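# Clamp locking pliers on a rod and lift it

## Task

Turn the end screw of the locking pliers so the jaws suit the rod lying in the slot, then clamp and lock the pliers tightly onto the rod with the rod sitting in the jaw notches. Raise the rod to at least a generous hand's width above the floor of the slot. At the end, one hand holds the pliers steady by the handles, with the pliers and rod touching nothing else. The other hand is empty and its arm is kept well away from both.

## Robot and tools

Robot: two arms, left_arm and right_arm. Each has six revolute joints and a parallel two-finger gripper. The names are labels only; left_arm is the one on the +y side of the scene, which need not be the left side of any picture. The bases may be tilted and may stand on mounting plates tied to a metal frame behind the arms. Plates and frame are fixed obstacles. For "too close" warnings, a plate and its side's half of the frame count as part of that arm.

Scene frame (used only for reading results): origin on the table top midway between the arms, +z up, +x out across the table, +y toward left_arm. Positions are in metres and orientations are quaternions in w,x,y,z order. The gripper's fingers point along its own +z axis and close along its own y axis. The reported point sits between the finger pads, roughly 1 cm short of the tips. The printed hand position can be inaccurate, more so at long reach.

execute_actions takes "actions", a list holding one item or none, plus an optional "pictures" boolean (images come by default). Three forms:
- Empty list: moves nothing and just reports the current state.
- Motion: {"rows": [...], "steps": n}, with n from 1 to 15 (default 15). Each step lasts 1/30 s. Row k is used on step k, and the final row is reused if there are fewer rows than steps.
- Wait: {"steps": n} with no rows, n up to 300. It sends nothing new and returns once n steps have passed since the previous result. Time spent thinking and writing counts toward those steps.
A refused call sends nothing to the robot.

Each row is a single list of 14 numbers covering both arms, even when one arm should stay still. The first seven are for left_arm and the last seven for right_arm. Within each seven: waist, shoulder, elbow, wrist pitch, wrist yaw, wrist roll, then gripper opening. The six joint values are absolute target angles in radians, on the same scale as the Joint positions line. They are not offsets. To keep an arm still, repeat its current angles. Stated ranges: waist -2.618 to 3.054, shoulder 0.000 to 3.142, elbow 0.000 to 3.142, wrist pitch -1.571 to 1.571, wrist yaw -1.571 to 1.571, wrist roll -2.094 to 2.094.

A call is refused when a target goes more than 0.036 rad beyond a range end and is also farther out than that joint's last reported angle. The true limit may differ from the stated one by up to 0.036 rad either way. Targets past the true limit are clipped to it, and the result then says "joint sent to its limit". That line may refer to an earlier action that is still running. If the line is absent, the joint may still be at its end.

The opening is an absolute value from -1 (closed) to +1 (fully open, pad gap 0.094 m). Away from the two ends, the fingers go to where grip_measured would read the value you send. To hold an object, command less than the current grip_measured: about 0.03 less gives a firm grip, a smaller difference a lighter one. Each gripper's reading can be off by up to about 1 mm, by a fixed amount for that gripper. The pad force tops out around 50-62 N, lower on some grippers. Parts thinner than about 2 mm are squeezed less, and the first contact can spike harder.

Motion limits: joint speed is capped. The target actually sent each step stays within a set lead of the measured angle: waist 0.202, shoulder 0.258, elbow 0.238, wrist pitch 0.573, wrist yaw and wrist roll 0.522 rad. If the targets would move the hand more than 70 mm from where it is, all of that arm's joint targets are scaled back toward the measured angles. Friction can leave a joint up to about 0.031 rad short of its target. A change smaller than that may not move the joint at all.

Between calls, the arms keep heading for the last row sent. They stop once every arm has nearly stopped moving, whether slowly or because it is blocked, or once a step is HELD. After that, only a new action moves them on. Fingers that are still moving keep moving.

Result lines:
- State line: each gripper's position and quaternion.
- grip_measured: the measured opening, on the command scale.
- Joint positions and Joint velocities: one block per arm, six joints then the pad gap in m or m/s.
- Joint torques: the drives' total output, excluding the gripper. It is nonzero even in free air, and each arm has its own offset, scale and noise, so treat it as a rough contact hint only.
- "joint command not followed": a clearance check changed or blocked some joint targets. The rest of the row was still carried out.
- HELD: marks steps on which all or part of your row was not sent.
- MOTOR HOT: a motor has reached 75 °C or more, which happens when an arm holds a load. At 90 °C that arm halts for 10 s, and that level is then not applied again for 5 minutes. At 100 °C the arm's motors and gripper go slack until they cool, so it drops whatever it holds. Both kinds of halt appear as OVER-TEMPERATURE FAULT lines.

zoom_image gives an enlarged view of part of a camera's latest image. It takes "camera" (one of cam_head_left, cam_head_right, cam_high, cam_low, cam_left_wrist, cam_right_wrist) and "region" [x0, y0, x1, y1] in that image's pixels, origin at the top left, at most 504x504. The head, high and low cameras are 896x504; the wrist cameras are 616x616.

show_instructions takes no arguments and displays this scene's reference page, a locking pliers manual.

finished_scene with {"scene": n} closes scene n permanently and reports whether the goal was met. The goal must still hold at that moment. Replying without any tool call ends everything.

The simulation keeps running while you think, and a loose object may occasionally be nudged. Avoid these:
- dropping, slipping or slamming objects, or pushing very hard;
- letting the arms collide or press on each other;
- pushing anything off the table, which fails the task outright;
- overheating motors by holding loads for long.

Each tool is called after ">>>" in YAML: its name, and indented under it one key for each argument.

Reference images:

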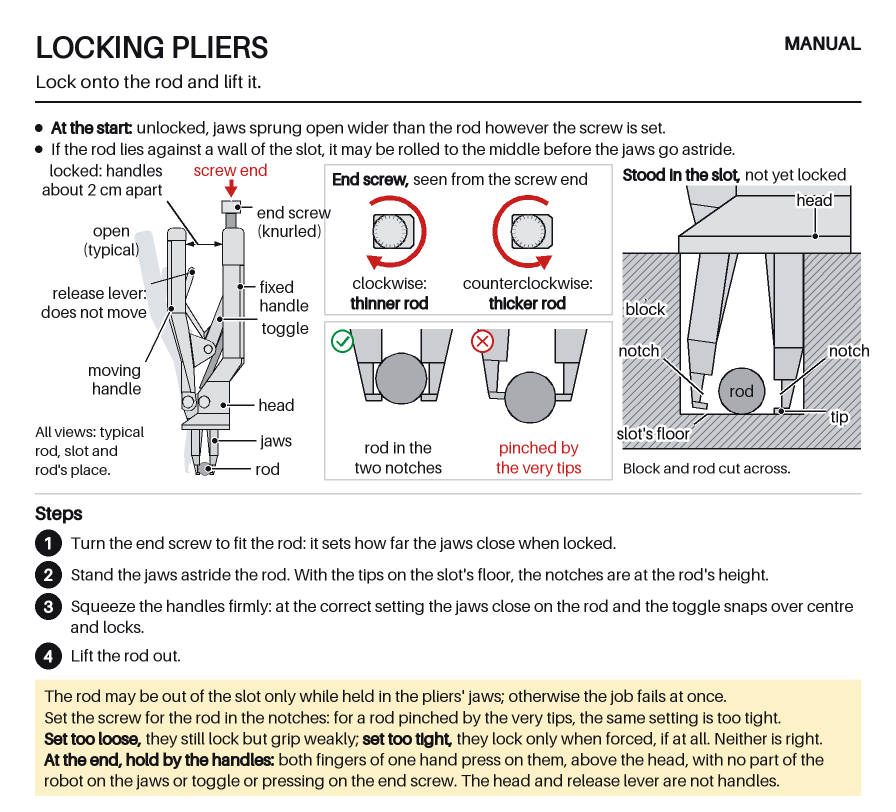

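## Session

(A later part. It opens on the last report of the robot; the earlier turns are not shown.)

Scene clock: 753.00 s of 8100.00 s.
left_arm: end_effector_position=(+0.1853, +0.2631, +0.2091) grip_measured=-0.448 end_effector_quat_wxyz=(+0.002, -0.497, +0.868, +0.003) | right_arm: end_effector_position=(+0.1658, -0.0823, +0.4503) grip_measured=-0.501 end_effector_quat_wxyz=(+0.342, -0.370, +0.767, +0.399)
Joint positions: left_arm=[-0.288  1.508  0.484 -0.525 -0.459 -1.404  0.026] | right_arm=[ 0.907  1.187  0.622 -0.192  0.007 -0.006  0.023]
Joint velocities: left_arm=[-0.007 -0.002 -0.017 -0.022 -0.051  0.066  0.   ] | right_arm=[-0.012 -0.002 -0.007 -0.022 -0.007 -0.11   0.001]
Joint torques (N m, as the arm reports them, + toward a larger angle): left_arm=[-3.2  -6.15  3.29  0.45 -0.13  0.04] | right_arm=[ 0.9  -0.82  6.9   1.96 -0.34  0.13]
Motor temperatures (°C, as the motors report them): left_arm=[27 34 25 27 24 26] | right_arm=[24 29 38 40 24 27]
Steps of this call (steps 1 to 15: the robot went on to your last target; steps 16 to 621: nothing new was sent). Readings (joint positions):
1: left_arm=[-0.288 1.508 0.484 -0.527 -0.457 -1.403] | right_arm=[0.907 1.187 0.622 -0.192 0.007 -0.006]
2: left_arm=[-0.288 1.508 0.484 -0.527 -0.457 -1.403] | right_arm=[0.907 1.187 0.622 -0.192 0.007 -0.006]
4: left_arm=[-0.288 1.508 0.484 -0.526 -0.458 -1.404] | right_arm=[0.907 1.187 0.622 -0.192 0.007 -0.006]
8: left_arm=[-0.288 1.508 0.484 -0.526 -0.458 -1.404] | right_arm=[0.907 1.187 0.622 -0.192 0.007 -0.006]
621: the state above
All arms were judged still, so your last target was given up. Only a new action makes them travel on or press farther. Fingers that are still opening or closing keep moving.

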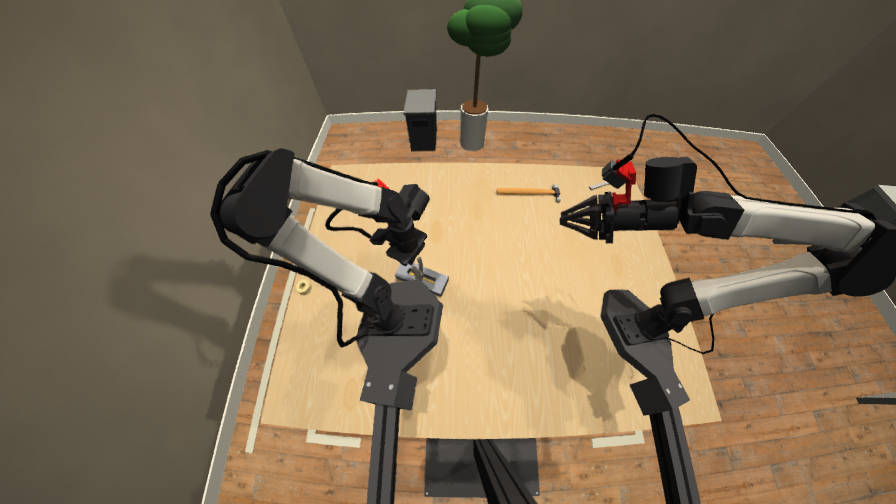

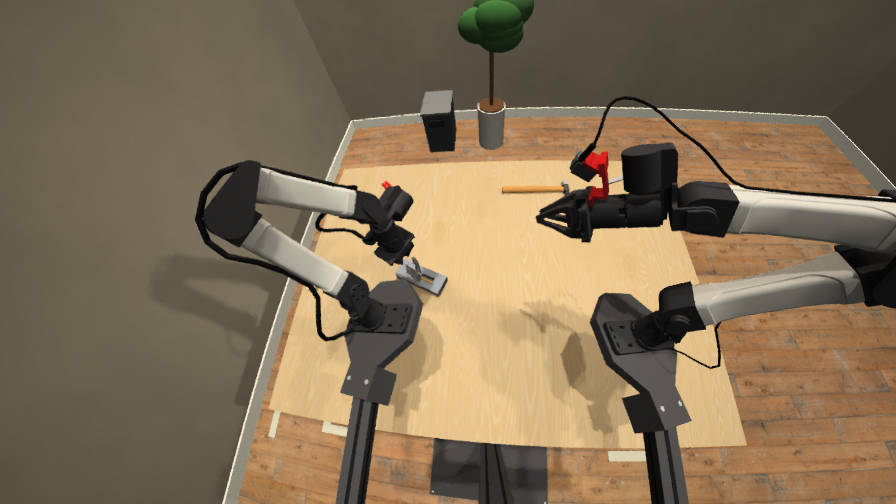

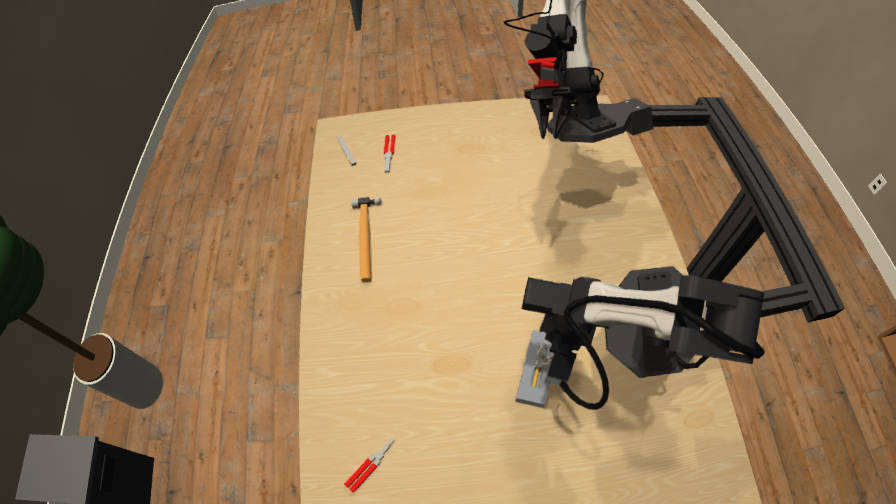

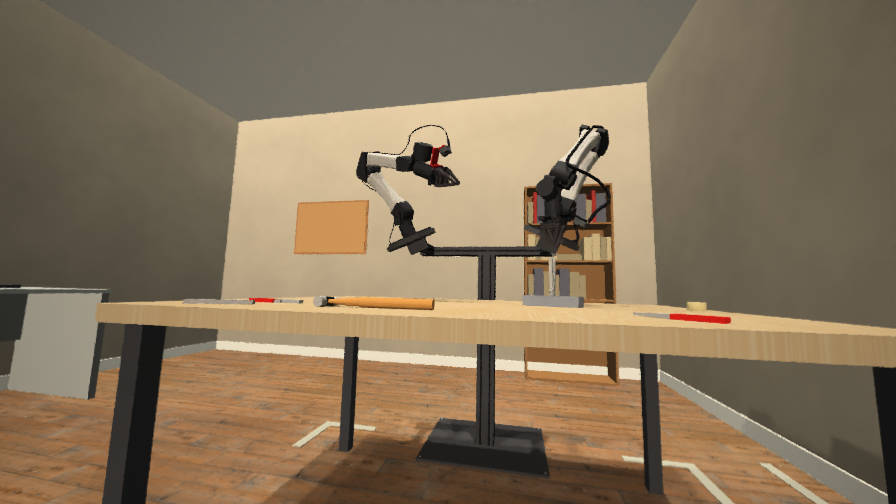

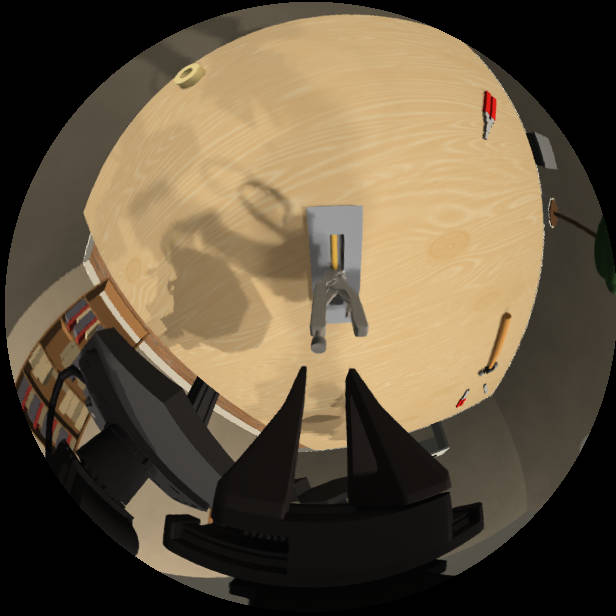

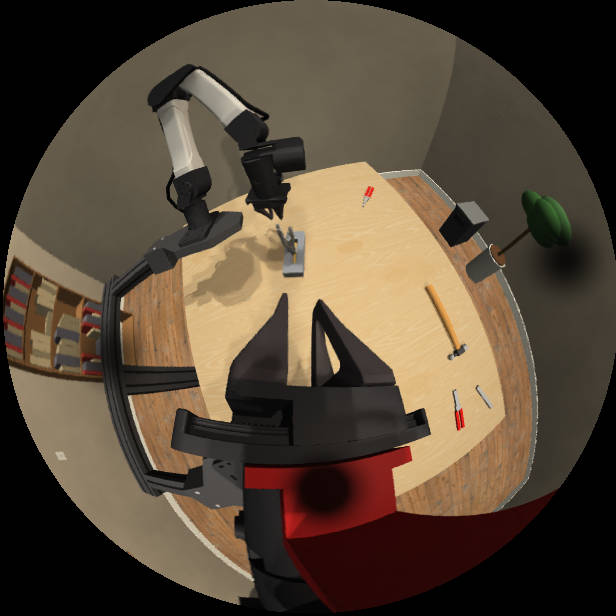

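>>> execute_actions:
  actions:
    - {"rows":[[-0.28,1.52,0.47,-0.50,-0.455,-1.41,-0.45,0.9,1.2,0.6,-0.2,0,0,-0.5],[-0.27,1.535,0.462,-0.475,-0.455,-1.41,-0.45,0.9,1.2,0.6,-0.2,0,0,-0.5],[-0.26,1.55,0.455,-0.45,-0.455,-1.41,-0.45,0.9,1.2,0.6,-0.2,0,0,-0.5],[-0.25,1.565,0.447,-0.425,-0.455,-1.41,-0.45,0.9,1.2,0.6,-0.2,0,0,-0.5],[-0.242,1.58,0.44,-0.40,-0.455,-1.41,-0.45,0.9,1.2,0.6,-0.2,0,0,-0.5],[-0.235,1.595,0.432,-0.38,-0.455,-1.41,-0.45,0.9,1.2,0.6,-0.2,0,0,-0.5]],"steps":15}

>>> zoom_image:
  camera: "cam_left_wrist"
  region: [250, 250, 410, 410]

>>> zoom_image:
  camera: "cam_low"
  region: [510, 220, 600, 310]

Scene clock: 761.70 s of 8100.00 s.
left_arm: end_effector_position=(+0.1829, +0.2628, +0.1896) grip_measured=-0.448 end_effector_quat_wxyz=(+0.000, -0.515, +0.857, +0.006) | right_arm: end_effector_position=(+0.1658, -0.0823, +0.4503) grip_measured=-0.501 end_effector_quat_wxyz=(+0.342, -0.370, +0.767, +0.399)
Joint positions: left_arm=[-0.248  1.582  0.448 -0.403 -0.459 -1.404  0.026] | right_arm=[ 0.907  1.187  0.622 -0.192  0.007 -0.006  0.023]
Joint velocities: left_arm=[-0.012 -0.007 -0.007  0.037 -0.022 -0.066 -0.001] | right_arm=[ 0.012 -0.002  0.002 -0.022  0.037  0.051 -0.001]
Joint torques (N m, as the arm reports them, + toward a larger angle): left_arm=[-1.54 -4.32  2.86  0.44 -0.02  0.05] | right_arm=[ 1.14 -0.81  7.    1.95 -0.31  0.11]
Motor temperatures (°C, as the motors report them): left_arm=[27 33 25 27 24 26] | right_arm=[24 29 39 40 24 27]
Steps of this call (steps 1 to 246: nothing new was sent; steps 247 to 261: all 15 steps of this action). Readings (joint positions):
247: left_arm=[-0.288 1.508 0.484 -0.524 -0.459 -1.404] | right_arm=[0.907 1.187 0.622 -0.192 0.007 -0.006]
248: left_arm=[-0.288 1.509 0.484 -0.520 -0.459 -1.404] | right_arm=[0.907 1.187 0.622 -0.192 0.007 -0.006]
250: left_arm=[-0.279 1.523 0.482 -0.495 -0.459 -1.404] | right_arm=[0.907 1.187 0.622 -0.192 0.007 -0.006]
254: left_arm=[-0.251 1.574 0.457 -0.433 -0.459 -1.404] | right_arm=[0.907 1.187 0.622 -0.192 0.007 -0.006]
261: the state above

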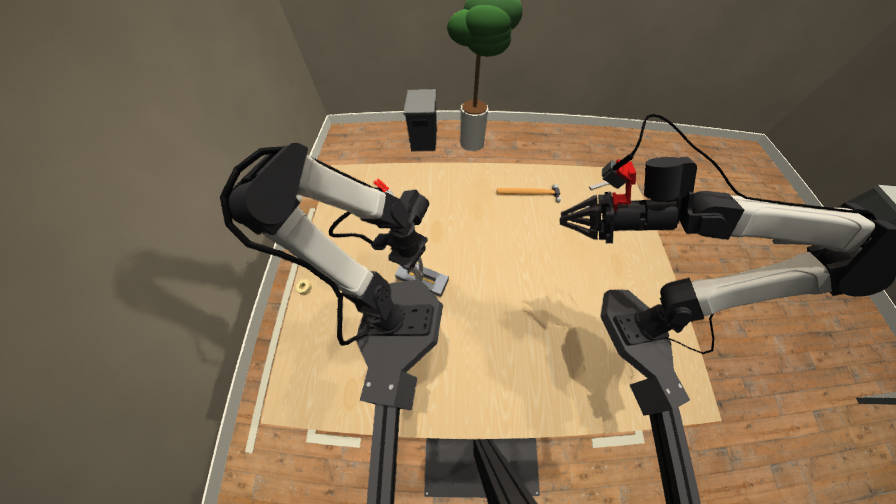

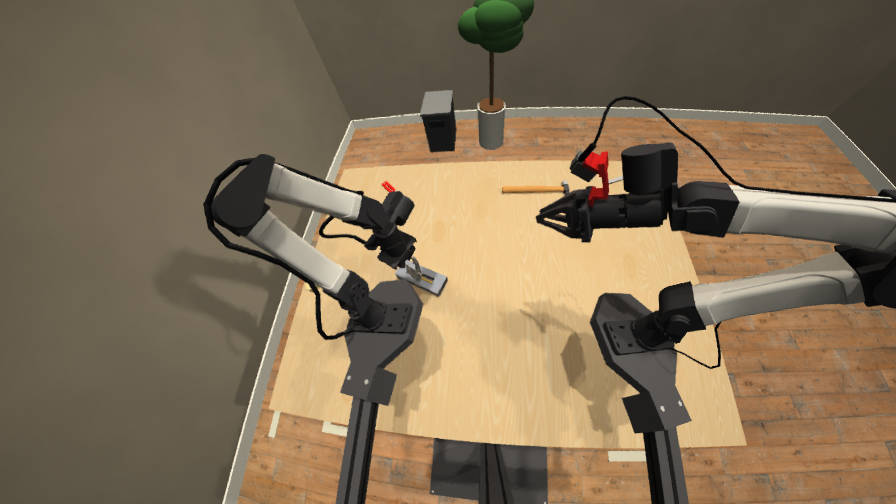

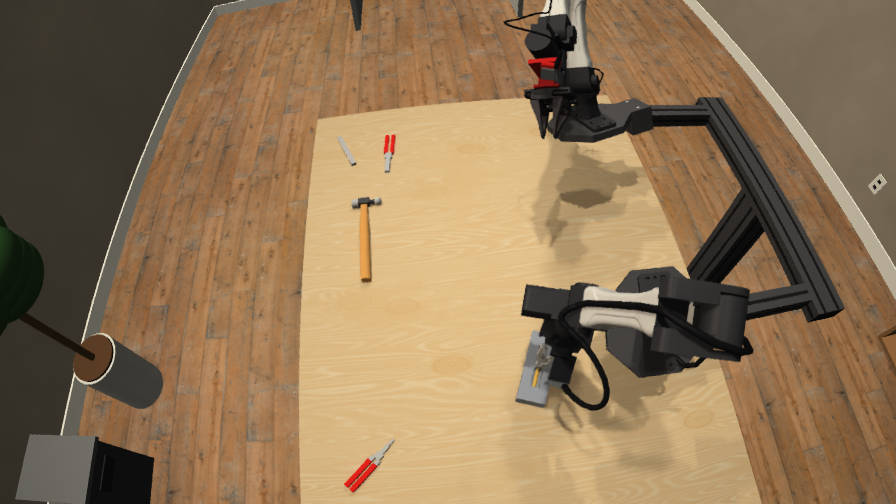

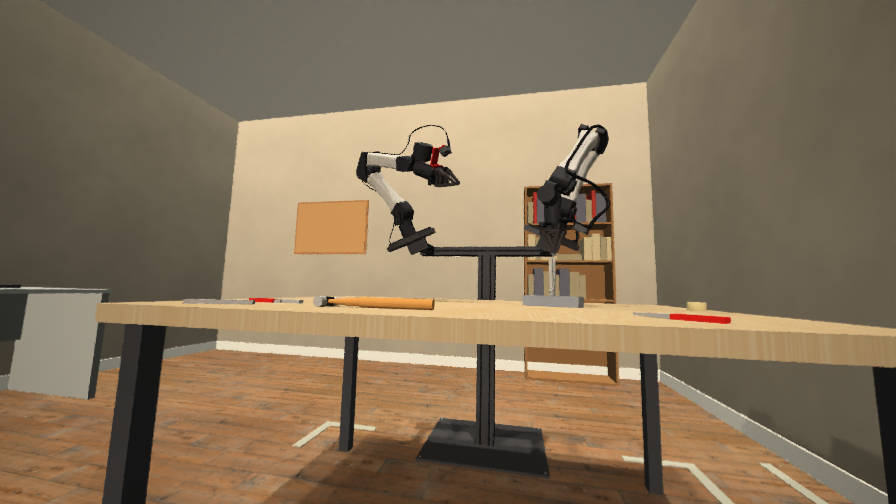

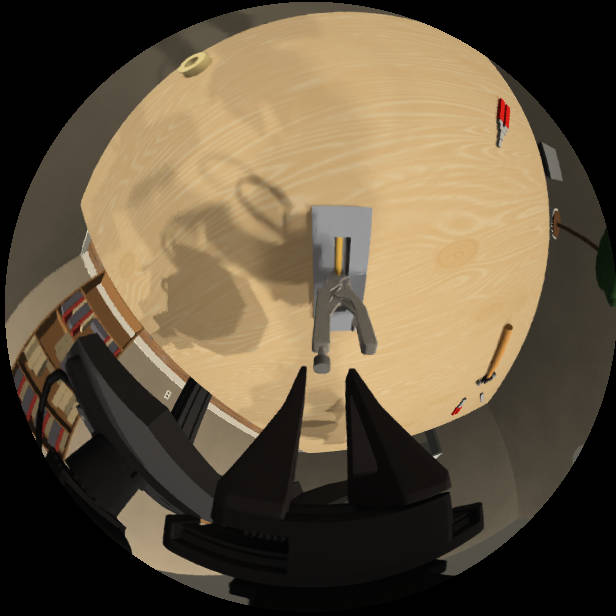

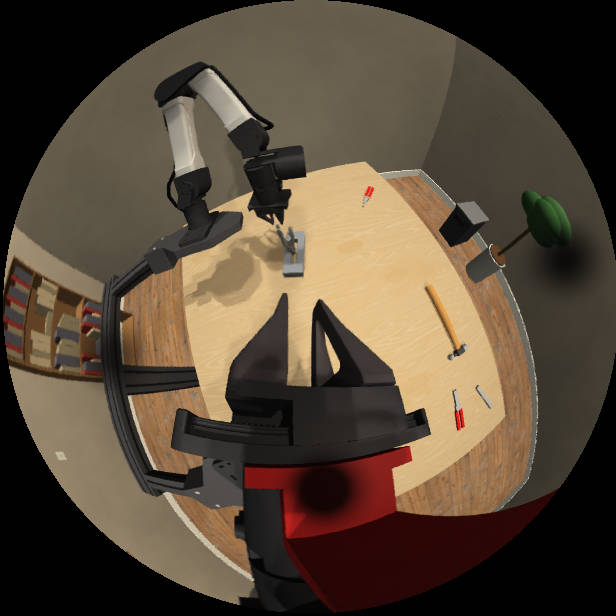

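Region (250, 250, 410, 410) of cam_left_wrist's 616x616 image, scaled by 3.150, with more detail than that image has.

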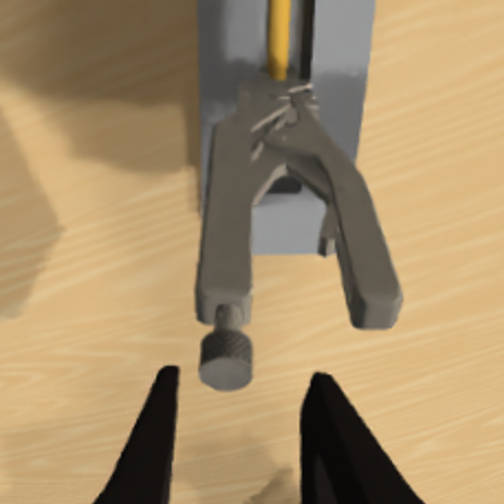

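Region (510, 220, 600, 310) of cam_low's 896x504 image, scaled by 5.600, with more detail than that image has.

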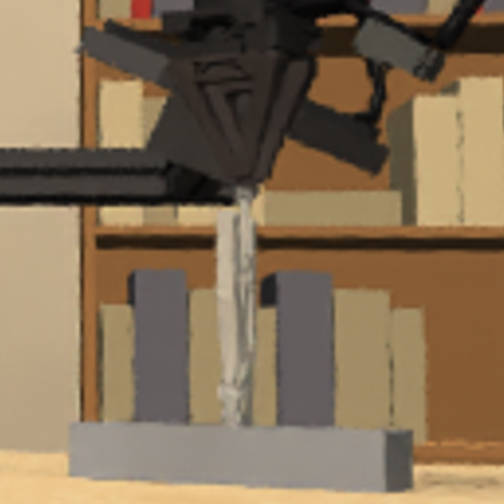

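>>> execute_actions:
  actions:
    - {"rows":[[-0.235,1.595,0.432,-0.43,-0.455,-1.3,-0.45,0.9,1.2,0.6,-0.2,0,0,-0.5],[-0.235,1.595,0.432,-0.43,-0.455,-1.15,-0.45,0.9,1.2,0.6,-0.2,0,0,-0.5],[-0.235,1.595,0.432,-0.43,-0.455,-1.0,-0.45,0.9,1.2,0.6,-0.2,0,0,-0.5],[-0.235,1.595,0.432,-0.43,-0.455,-0.85,-0.45,0.9,1.2,0.6,-0.2,0,0,-0.5],[-0.235,1.595,0.432,-0.43,-0.455,-0.7,-0.45,0.9,1.2,0.6,-0.2,0,0,-0.5],[-0.235,1.595,0.432,-0.43,-0.455,-0.55,-0.45,0.9,1.2,0.6,-0.2,0,0,-0.5],[-0.235,1.595,0.432,-0.43,-0.455,-0.4,-0.45,0.9,1.2,0.6,-0.2,0,0,-0.5],[-0.235,1.595,0.432,-0.43,-0.455,-0.25,-0.45,0.9,1.2,0.6,-0.2,0,0,-0.5],[-0.235,1.595,0.432,-0.43,-0.455,-0.1,-0.45,0.9,1.2,0.6,-0.2,0,0,-0.5],[-0.235,1.595,0.432,-0.43,-0.455,0.05,-0.45,0.9,1.2,0.6,-0.2,0,0,-0.5],[-0.235,1.595,0.432,-0.43,-0.455,0.17,-0.45,0.9,1.2,0.6,-0.2,0,0,-0.5]],"steps":15}
  pictures: false

>>> execute_actions:
  actions:
    - {"steps":20}

>>> zoom_image:
  camera: "cam_left_wrist"
  region: [250, 250, 410, 410]

Scene clock: 773.87 s of 8100.00 s.
left_arm: end_effector_position=(+0.1806, +0.2635, +0.1896) grip_measured=-0.448 end_effector_quat_wxyz=(-0.008, +0.086, +0.996, +0.007) | right_arm: end_effector_position=(+0.1658, -0.0823, +0.4503) grip_measured=-0.501 end_effector_quat_wxyz=(+0.342, -0.370, +0.767, +0.399)
Joint positions: left_arm=[-0.248  1.582  0.448 -0.414 -0.459 -0.155  0.026] | right_arm=[ 0.907  1.187  0.622 -0.192  0.007 -0.006  0.023]
Joint velocities: left_arm=[ 0.002 -0.017  0.007 -0.007 -0.022  2.132 -0.001] | right_arm=[ 0.012  0.007  0.002 -0.007  0.007 -0.051  0.   ]
Joint torques (N m, as the arm reports them, + toward a larger angle): left_arm=[-1.58 -4.37  2.92  0.19  0.01  0.13] | right_arm=[ 1.1  -0.65  6.87  1.97 -0.3   0.09]
Motor temperatures (°C, as the motors report them): left_arm=[27 32 25 27 24 26] | right_arm=[24 29 39 41 24 27]
Steps of this call (steps 1 to 30: the robot went on to your last target; steps 31 to 350: nothing new was sent; steps 351 to 365: all 15 steps of this action). Readings (joint positions):
351: left_arm=[-0.248 1.582 0.448 -0.395 -0.459 -1.390] | right_arm=[0.907 1.187 0.622 -0.192 0.007 -0.006]
352: left_arm=[-0.248 1.582 0.448 -0.398 -0.459 -1.352] | right_arm=[0.907 1.187 0.622 -0.192 0.007 -0.006]
354: left_arm=[-0.248 1.582 0.448 -0.406 -0.459 -1.211] | right_arm=[0.907 1.187 0.622 -0.192 0.007 -0.006]
358: left_arm=[-0.248 1.582 0.448 -0.412 -0.459 -0.823] | right_arm=[0.907 1.187 0.622 -0.192 0.007 -0.006]
365: the state above

Scene clock: 774.53 s of 8100.00 s.
left_arm: end_effector_position=(+0.1804, +0.2636, +0.1896) grip_measured=-0.448 end_effector_quat_wxyz=(-0.009, +0.241, +0.970, +0.005) | right_arm: end_effector_position=(+0.1658, -0.0823, +0.4503) grip_measured=-0.501 end_effector_quat_wxyz=(+0.342, -0.370, +0.767, +0.399)
Joint positions: left_arm=[-0.248  1.582  0.448 -0.414 -0.459  0.161  0.026] | right_arm=[ 0.907  1.187  0.622 -0.192  0.007 -0.006  0.023]
Joint velocities: left_arm=[-0.002 -0.007 -0.002  0.037 -0.007 -0.022 -0.001] | right_arm=[-0.017 -0.002 -0.007 -0.022 -0.037  0.022 -0.   ]
Joint torques (N m, as the arm reports them, + toward a larger angle): left_arm=[-1.54 -4.38  2.92  0.19  0.05  0.16] | right_arm=[ 1.03 -0.74  6.98  2.   -0.32  0.12]
Motor temperatures (°C, as the motors report them): left_arm=[27 32 25 27 24 26] | right_arm=[24 29 39 41 24 27]
Steps of this call (steps 1 to 20: the robot went on to your last target). Readings (joint positions):
1: left_arm=[-0.248 1.582 0.448 -0.414 -0.459 -0.091] | right_arm=[0.907 1.187 0.622 -0.192 0.007 -0.006]
2: left_arm=[-0.248 1.582 0.448 -0.414 -0.459 -0.039] | right_arm=[0.907 1.187 0.622 -0.192 0.007 -0.006]
4: left_arm=[-0.248 1.582 0.448 -0.414 -0.459 0.034] | right_arm=[0.907 1.187 0.622 -0.192 0.007 -0.006]
8: left_arm=[-0.248 1.582 0.448 -0.414 -0.459 0.111] | right_arm=[0.907 1.187 0.622 -0.192 0.007 -0.006]
20: the state above

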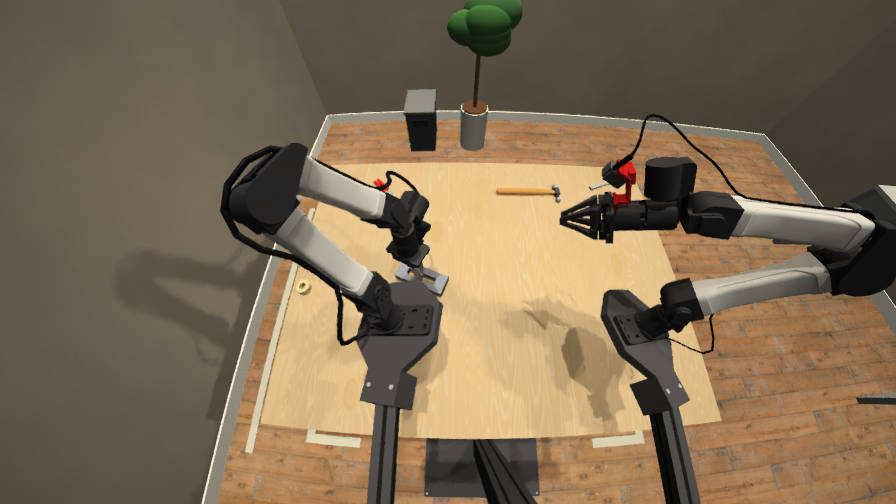

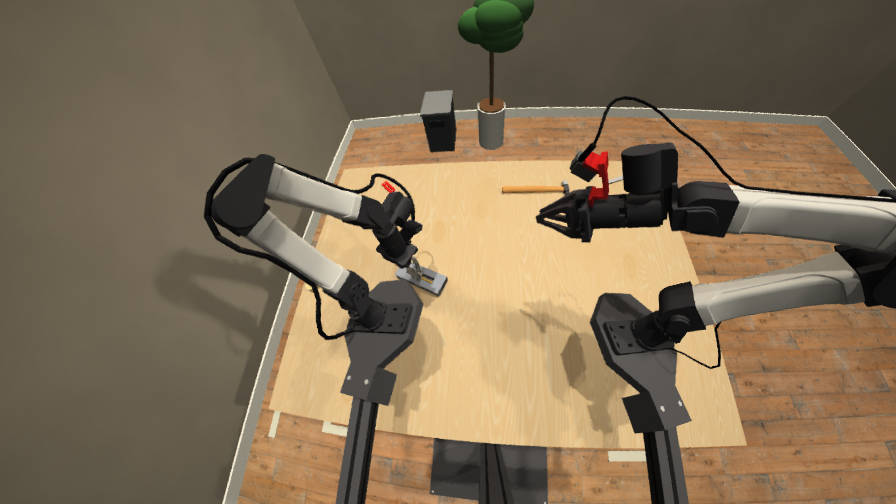

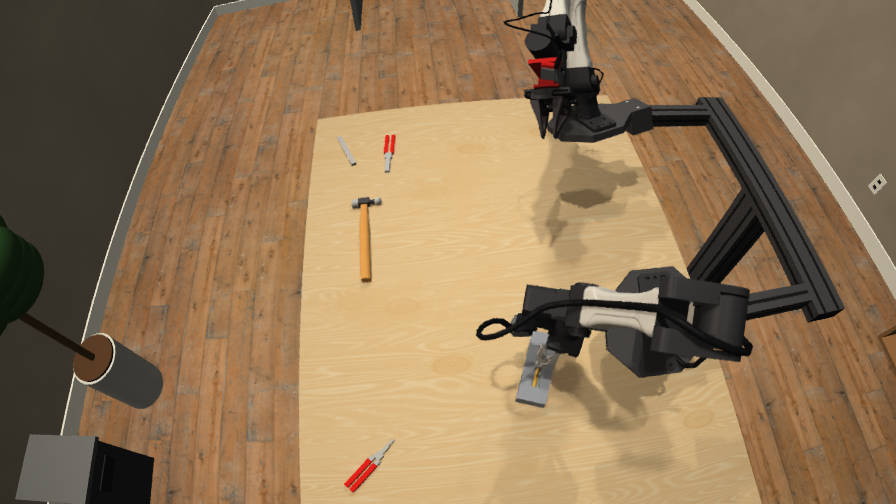

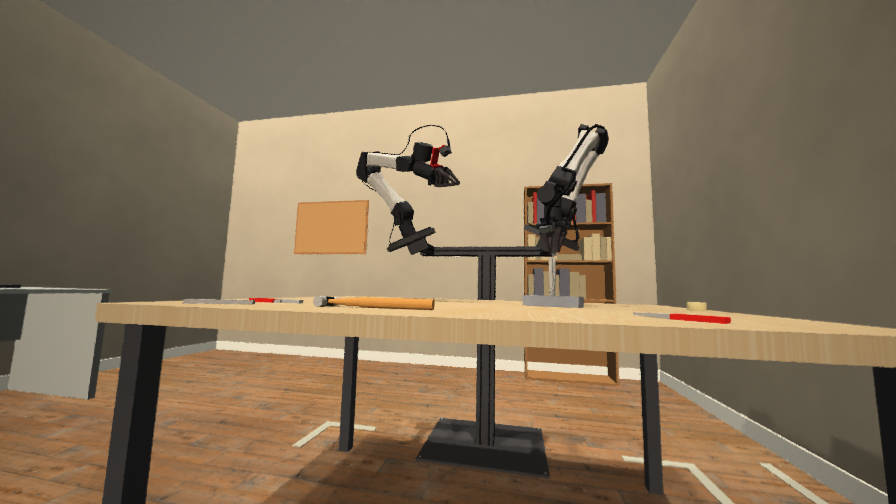

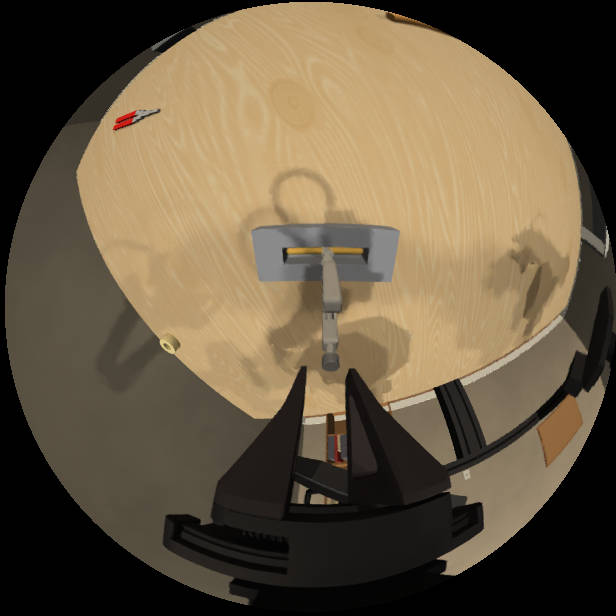

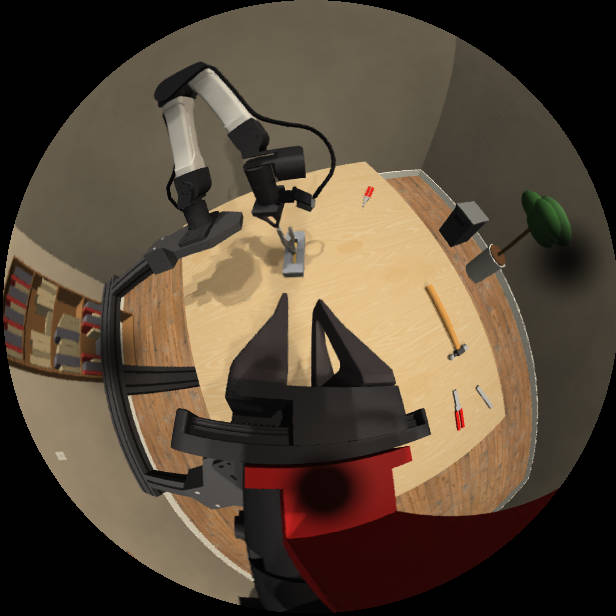

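Region (250, 250, 410, 410) of cam_left_wrist's 616x616 image, scaled by 3.150, with more detail than that image has.

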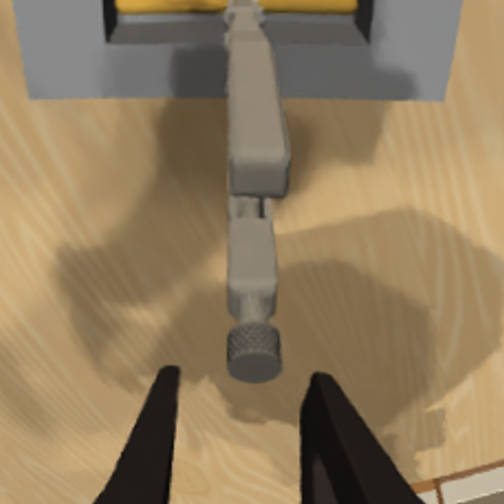

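>>> execute_actions:
  actions:
    - {"rows":[[-0.235,1.595,0.432,-0.42,-0.445,0.05,-0.45,0.9,1.2,0.6,-0.2,0,0,-0.5],[-0.235,1.595,0.432,-0.41,-0.437,-0.1,-0.45,0.9,1.2,0.6,-0.2,0,0,-0.5],[-0.235,1.595,0.432,-0.40,-0.437,-0.25,-0.45,0.9,1.2,0.6,-0.2,0,0,-0.5],[-0.232,1.6,0.43,-0.39,-0.437,-0.4,-0.45,0.9,1.2,0.6,-0.2,0,0,-0.5],[-0.228,1.607,0.427,-0.378,-0.437,-0.55,-0.45,0.9,1.2,0.6,-0.2,0,0,-0.5],[-0.224,1.614,0.424,-0.366,-0.437,-0.7,-0.45,0.9,1.2,0.6,-0.2,0,0,-0.5],[-0.22,1.621,0.42,-0.354,-0.437,-0.85,-0.45,0.9,1.2,0.6,-0.2,0,0,-0.5],[-0.215,1.629,0.417,-0.34,-0.437,-1.0,-0.45,0.9,1.2,0.6,-0.2,0,0,-0.5],[-0.21,1.638,0.413,-0.325,-0.437,-1.15,-0.45,0.9,1.2,0.6,-0.2,0,0,-0.5],[-0.21,1.638,0.413,-0.325,-0.437,-1.3,-0.45,0.9,1.2,0.6,-0.2,0,0,-0.5],[-0.21,1.638,0.413,-0.325,-0.437,-1.45,-0.45,0.9,1.2,0.6,-0.2,0,0,-0.5],[-0.21,1.638,0.413,-0.325,-0.437,-1.55,-0.45,0.9,1.2,0.6,-0.2,0,0,-0.5]],"steps":15}
  pictures: false

>>> execute_actions:
  actions:
    - {"steps":22}

>>> zoom_image:
  camera: "cam_left_wrist"
  region: [250, 270, 410, 430]

>>> zoom_image:
  camera: "cam_low"
  region: [525, 235, 585, 295]

Scene clock: 788.23 s of 8100.00 s.
left_arm: end_effector_position=(+0.1786, +0.2623, +0.1795) grip_measured=-0.448 end_effector_quat_wxyz=(-0.009, -0.395, +0.919, +0.007) | right_arm: end_effector_position=(+0.1658, -0.0823, +0.4503) grip_measured=-0.501 end_effector_quat_wxyz=(+0.342, -0.370, +0.767, +0.399)
Joint positions: left_arm=[-0.223  1.623  0.431 -0.349 -0.447 -1.114  0.026] | right_arm=[ 0.907  1.187  0.622 -0.192  0.007 -0.006  0.023]
Joint velocities: left_arm=[-0.022  0.002  0.007  0.095 -0.037 -2.835 -0.001] | right_arm=[-0.007 -0.002 -0.007  0.037 -0.007  0.051 -0.002]
Joint torques (N m, as the arm reports them, + toward a larger angle): left_arm=[-1.57 -4.24  2.31  0.43  0.08  0.08] | right_arm=[ 1.09 -0.79  7.03  1.98 -0.32  0.08]
Motor temperatures (°C, as the motors report them): left_arm=[27 31 25 27 24 26] | right_arm=[24 29 39 41 24 27]
Steps of this call (steps 1 to 30: the robot went on to your last target; steps 31 to 396: nothing new was sent; steps 397 to 411: all 15 steps of this action). Readings (joint positions):
397: left_arm=[-0.248 1.582 0.448 -0.414 -0.458 0.148] | right_arm=[0.907 1.187 0.622 -0.192 0.007 -0.006]
398: left_arm=[-0.248 1.582 0.448 -0.414 -0.455 0.108] | right_arm=[0.907 1.187 0.622 -0.192 0.007 -0.006]
400: left_arm=[-0.248 1.582 0.448 -0.413 -0.452 -0.035] | right_arm=[0.907 1.187 0.622 -0.192 0.007 -0.006]
404: left_arm=[-0.237 1.598 0.446 -0.386 -0.448 -0.424] | right_arm=[0.907 1.187 0.622 -0.192 0.007 -0.006]
411: the state above

Scene clock: 788.97 s of 8100.00 s.
left_arm: end_effector_position=(+0.1811, +0.2615, +0.1795) grip_measured=-0.448 end_effector_quat_wxyz=(-0.004, -0.583, +0.812, +0.005) | right_arm: end_effector_position=(+0.1658, -0.0823, +0.4503) grip_measured=-0.501 end_effector_quat_wxyz=(+0.342, -0.370, +0.767, +0.399)
Joint positions: left_arm=[-0.223  1.623  0.431 -0.338 -0.447 -1.541  0.026] | right_arm=[ 0.907  1.187  0.622 -0.192  0.007 -0.006  0.023]
Joint velocities: left_arm=[ 0.007 -0.002 -0.007  0.007 -0.051  0.007  0.   ] | right_arm=[ 0.002 -0.007 -0.027 -0.066  0.051 -0.051  0.001]
Joint torques (N m, as the arm reports them, + toward a larger angle): left_arm=[-1.54 -4.26  2.26  0.42  0.05  0.05] | right_arm=[ 1.24 -0.74  7.06  1.97 -0.34  0.15]
Motor temperatures (°C, as the motors report them): left_arm=[27 31 25 27 24 26] | right_arm=[24 29 39 41 24 27]
Steps of this call (steps 1 to 22: the robot went on to your last target). Readings (joint positions):
1: left_arm=[-0.223 1.623 0.431 -0.347 -0.447 -1.199] | right_arm=[0.907 1.187 0.622 -0.192 0.007 -0.006]
2: left_arm=[-0.223 1.623 0.431 -0.345 -0.447 -1.269] | right_arm=[0.907 1.187 0.622 -0.192 0.007 -0.006]
4: left_arm=[-0.223 1.623 0.431 -0.342 -0.447 -1.369] | right_arm=[0.907 1.187 0.622 -0.192 0.007 -0.006]
8: left_arm=[-0.223 1.623 0.431 -0.339 -0.447 -1.473] | right_arm=[0.907 1.187 0.622 -0.192 0.007 -0.006]
22: the state above

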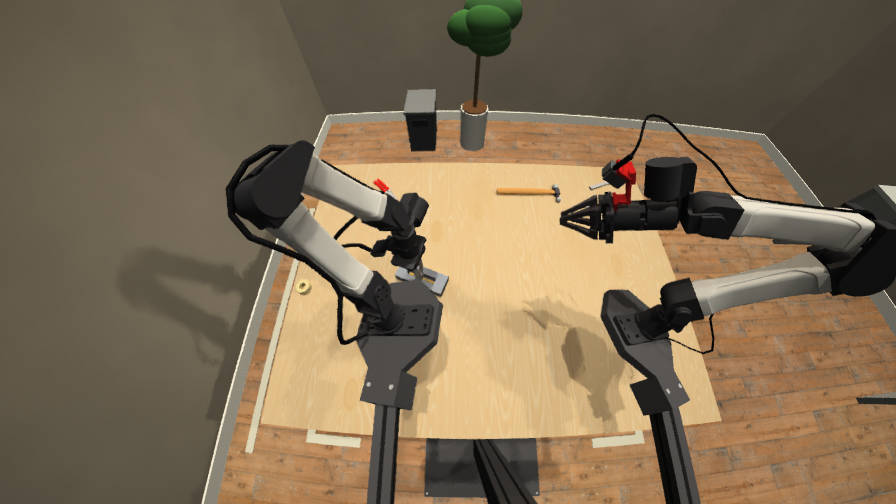

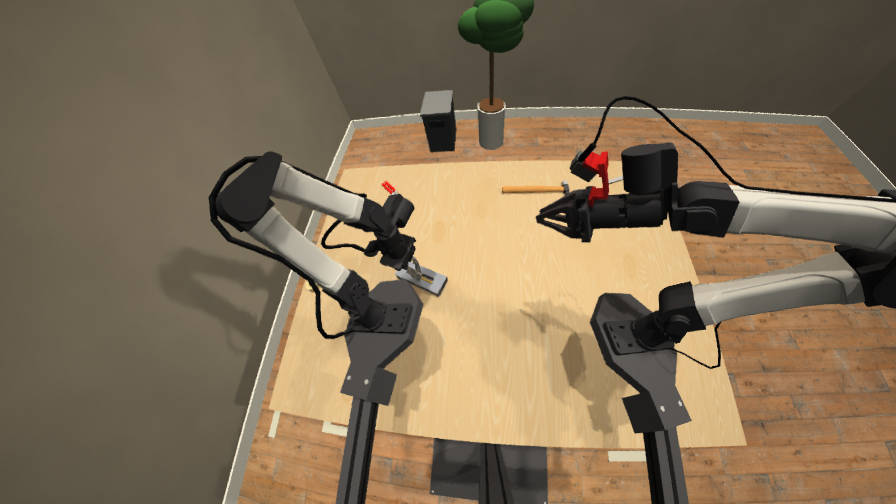

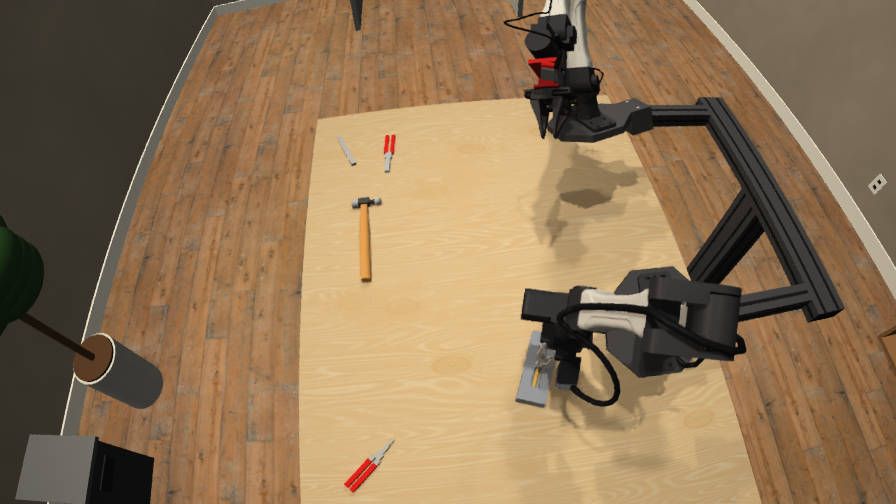

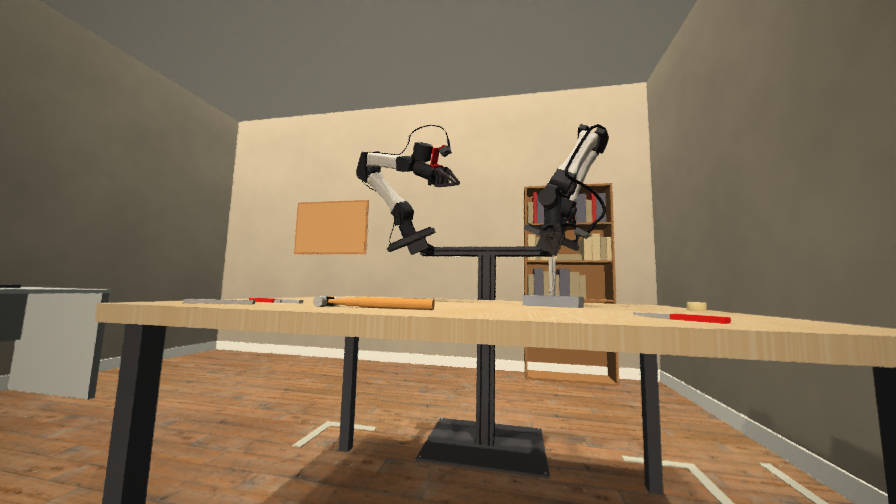

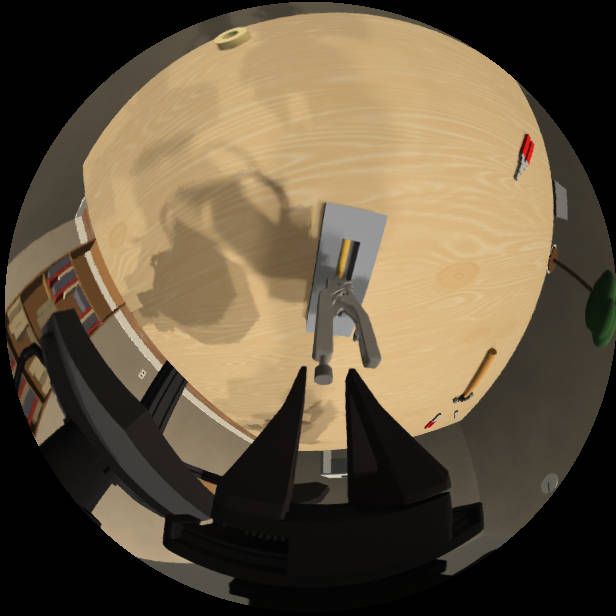

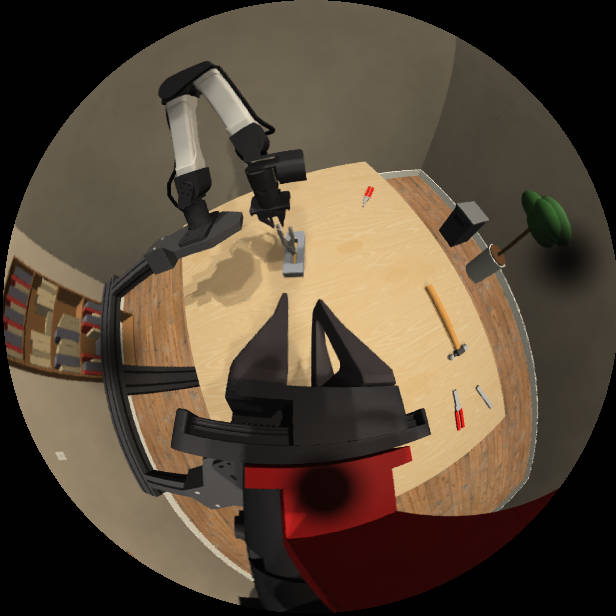

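Region (250, 270, 410, 430) of cam_left_wrist's 616x616 image, scaled by 3.150, with more detail than that image has.

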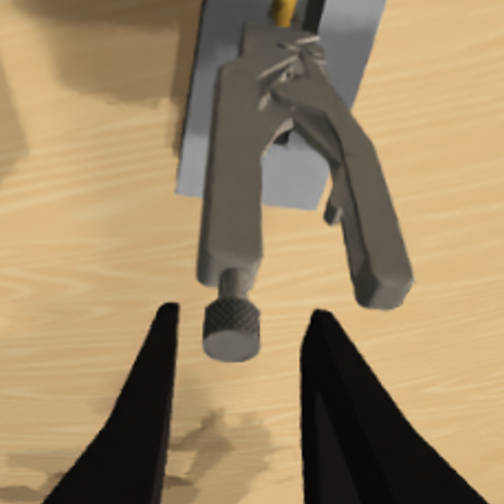

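Region (525, 235, 585, 295) of cam_low's 896x504 image, scaled by 8.400, with more detail than that image has.

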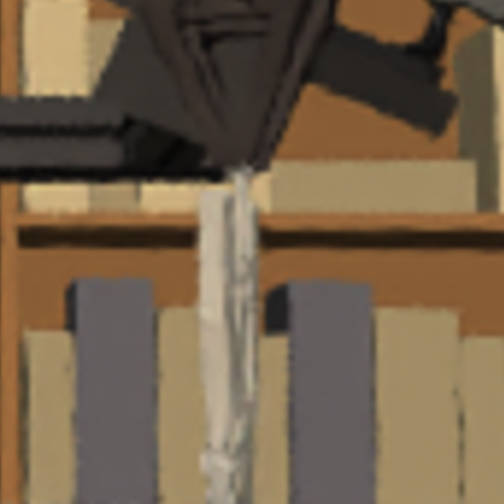

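>>> execute_actions:
  actions:
    - {"rows":[[-0.21,1.638,0.413,-0.362,-0.437,-1.55,-0.48,0.9,1.2,0.6,-0.2,0,0,-0.5],[-0.21,1.638,0.413,-0.362,-0.437,-1.55,-0.52,0.9,1.2,0.6,-0.2,0,0,-0.5],[-0.21,1.638,0.413,-0.362,-0.437,-1.55,-0.56,0.9,1.2,0.6,-0.2,0,0,-0.5],[-0.21,1.638,0.413,-0.362,-0.437,-1.55,-0.6,0.9,1.2,0.6,-0.2,0,0,-0.5],[-0.21,1.638,0.413,-0.362,-0.437,-1.55,-0.64,0.9,1.2,0.6,-0.2,0,0,-0.5],[-0.21,1.638,0.413,-0.362,-0.437,-1.55,-0.68,0.9,1.2,0.6,-0.2,0,0,-0.5],[-0.21,1.638,0.413,-0.362,-0.437,-1.55,-0.7,0.9,1.2,0.6,-0.2,0,0,-0.5],[-0.21,1.638,0.413,-0.362,-0.437,-1.55,-0.72,0.9,1.2,0.6,-0.2,0,0,-0.5],[-0.21,1.638,0.413,-0.362,-0.437,-1.55,-0.735,0.9,1.2,0.6,-0.2,0,0,-0.5],[-0.21,1.638,0.413,-0.362,-0.437,-1.55,-0.75,0.9,1.2,0.6,-0.2,0,0,-0.5],[-0.21,1.638,0.413,-0.362,-0.437,-1.55,-0.76,0.9,1.2,0.6,-0.2,0,0,-0.5],[-0.21,1.638,0.413,-0.362,-0.437,-1.55,-0.77,0.9,1.2,0.6,-0.2,0,0,-0.5]],"steps":15}
  pictures: false

>>> execute_actions:
  actions:
    - {"steps":10}
  pictures: false

Scene clock: 798.83 s of 8100.00 s.
left_arm: end_effector_position=(+0.1790, +0.2622, +0.1795) grip_measured=-0.764 end_effector_quat_wxyz=(-0.007, -0.582, +0.813, +0.008) | right_arm: end_effector_position=(+0.1658, -0.0823, +0.4503) grip_measured=-0.501 end_effector_quat_wxyz=(+0.342, -0.370, +0.767, +0.399)
Joint positions: left_arm=[-0.223  1.623  0.431 -0.347 -0.447 -1.544  0.011] | right_arm=[ 0.907  1.187  0.622 -0.192  0.007 -0.006  0.023]
Joint velocities: left_arm=[ 0.012  0.007  0.007  0.051  0.066  0.022 -0.   ] | right_arm=[ 0.012 -0.012  0.012 -0.051  0.007 -0.037 -0.   ]
Joint torques (N m, as the arm reports them, + toward a larger angle): left_arm=[-1.51 -4.25  2.28  0.11  0.05  0.05] | right_arm=[ 1.18 -0.9   7.04  1.95 -0.29  0.1 ]
Motor temperatures (°C, as the motors report them): left_arm=[27 31 25 27 24 26] | right_arm=[24 29 39 41 24 27]
Steps of this call (steps 1 to 30: the robot went on to your last target; steps 31 to 281: nothing new was sent; steps 282 to 296: all 15 steps of this action). Readings (joint positions):
282: left_arm=[-0.223 1.623 0.431 -0.339 -0.447 -1.544] | right_arm=[0.907 1.187 0.622 -0.192 0.007 -0.006]
283: left_arm=[-0.223 1.623 0.431 -0.340 -0.447 -1.544] | right_arm=[0.907 1.187 0.622 -0.192 0.007 -0.006]
285: left_arm=[-0.223 1.623 0.431 -0.343 -0.447 -1.544] | right_arm=[0.907 1.187 0.622 -0.192 0.007 -0.006]
289: left_arm=[-0.223 1.623 0.431 -0.347 -0.447 -1.544] | right_arm=[0.907 1.187 0.622 -0.192 0.007 -0.006]
296: the state above

Scene clock: 799.17 s of 8100.00 s.
left_arm: end_effector_position=(+0.1790, +0.2622, +0.1795) grip_measured=-0.764 end_effector_quat_wxyz=(-0.007, -0.582, +0.813, +0.008) | right_arm: end_effector_position=(+0.1658, -0.0823, +0.4503) grip_measured=-0.501 end_effector_quat_wxyz=(+0.342, -0.370, +0.767, +0.399)
Joint positions: left_arm=[-0.223  1.623  0.431 -0.347 -0.447 -1.544  0.011] | right_arm=[ 0.907  1.187  0.622 -0.192  0.007 -0.006  0.023]
Joint velocities: left_arm=[ 0.002 -0.002 -0.002  0.051  0.007  0.022 -0.   ] | right_arm=[ 0.007 -0.012 -0.002  0.007 -0.007  0.037  0.001]
Joint torques (N m, as the arm reports them, + toward a larger angle): left_arm=[-1.51 -4.23  2.28  0.11  0.05  0.05] | right_arm=[ 1.04 -0.82  6.94  1.97 -0.29  0.11]
Motor temperatures (°C, as the motors report them): left_arm=[27 31 25 27 24 26] | right_arm=[24 29 39 41 24 27]
Steps of this call (steps 1 to 10: the robot went on to your last target). Readings (joint positions):
1: left_arm=[-0.223 1.623 0.431 -0.347 -0.447 -1.544] | right_arm=[0.907 1.187 0.622 -0.192 0.007 -0.006]
2: left_arm=[-0.223 1.623 0.431 -0.347 -0.447 -1.544] | right_arm=[0.907 1.187 0.622 -0.192 0.007 -0.006]
4: left_arm=[-0.223 1.623 0.431 -0.347 -0.447 -1.544] | right_arm=[0.907 1.187 0.622 -0.192 0.007 -0.006]
8: left_arm=[-0.223 1.623 0.431 -0.347 -0.447 -1.544] | right_arm=[0.907 1.187 0.622 -0.192 0.007 -0.006]
10: the state above


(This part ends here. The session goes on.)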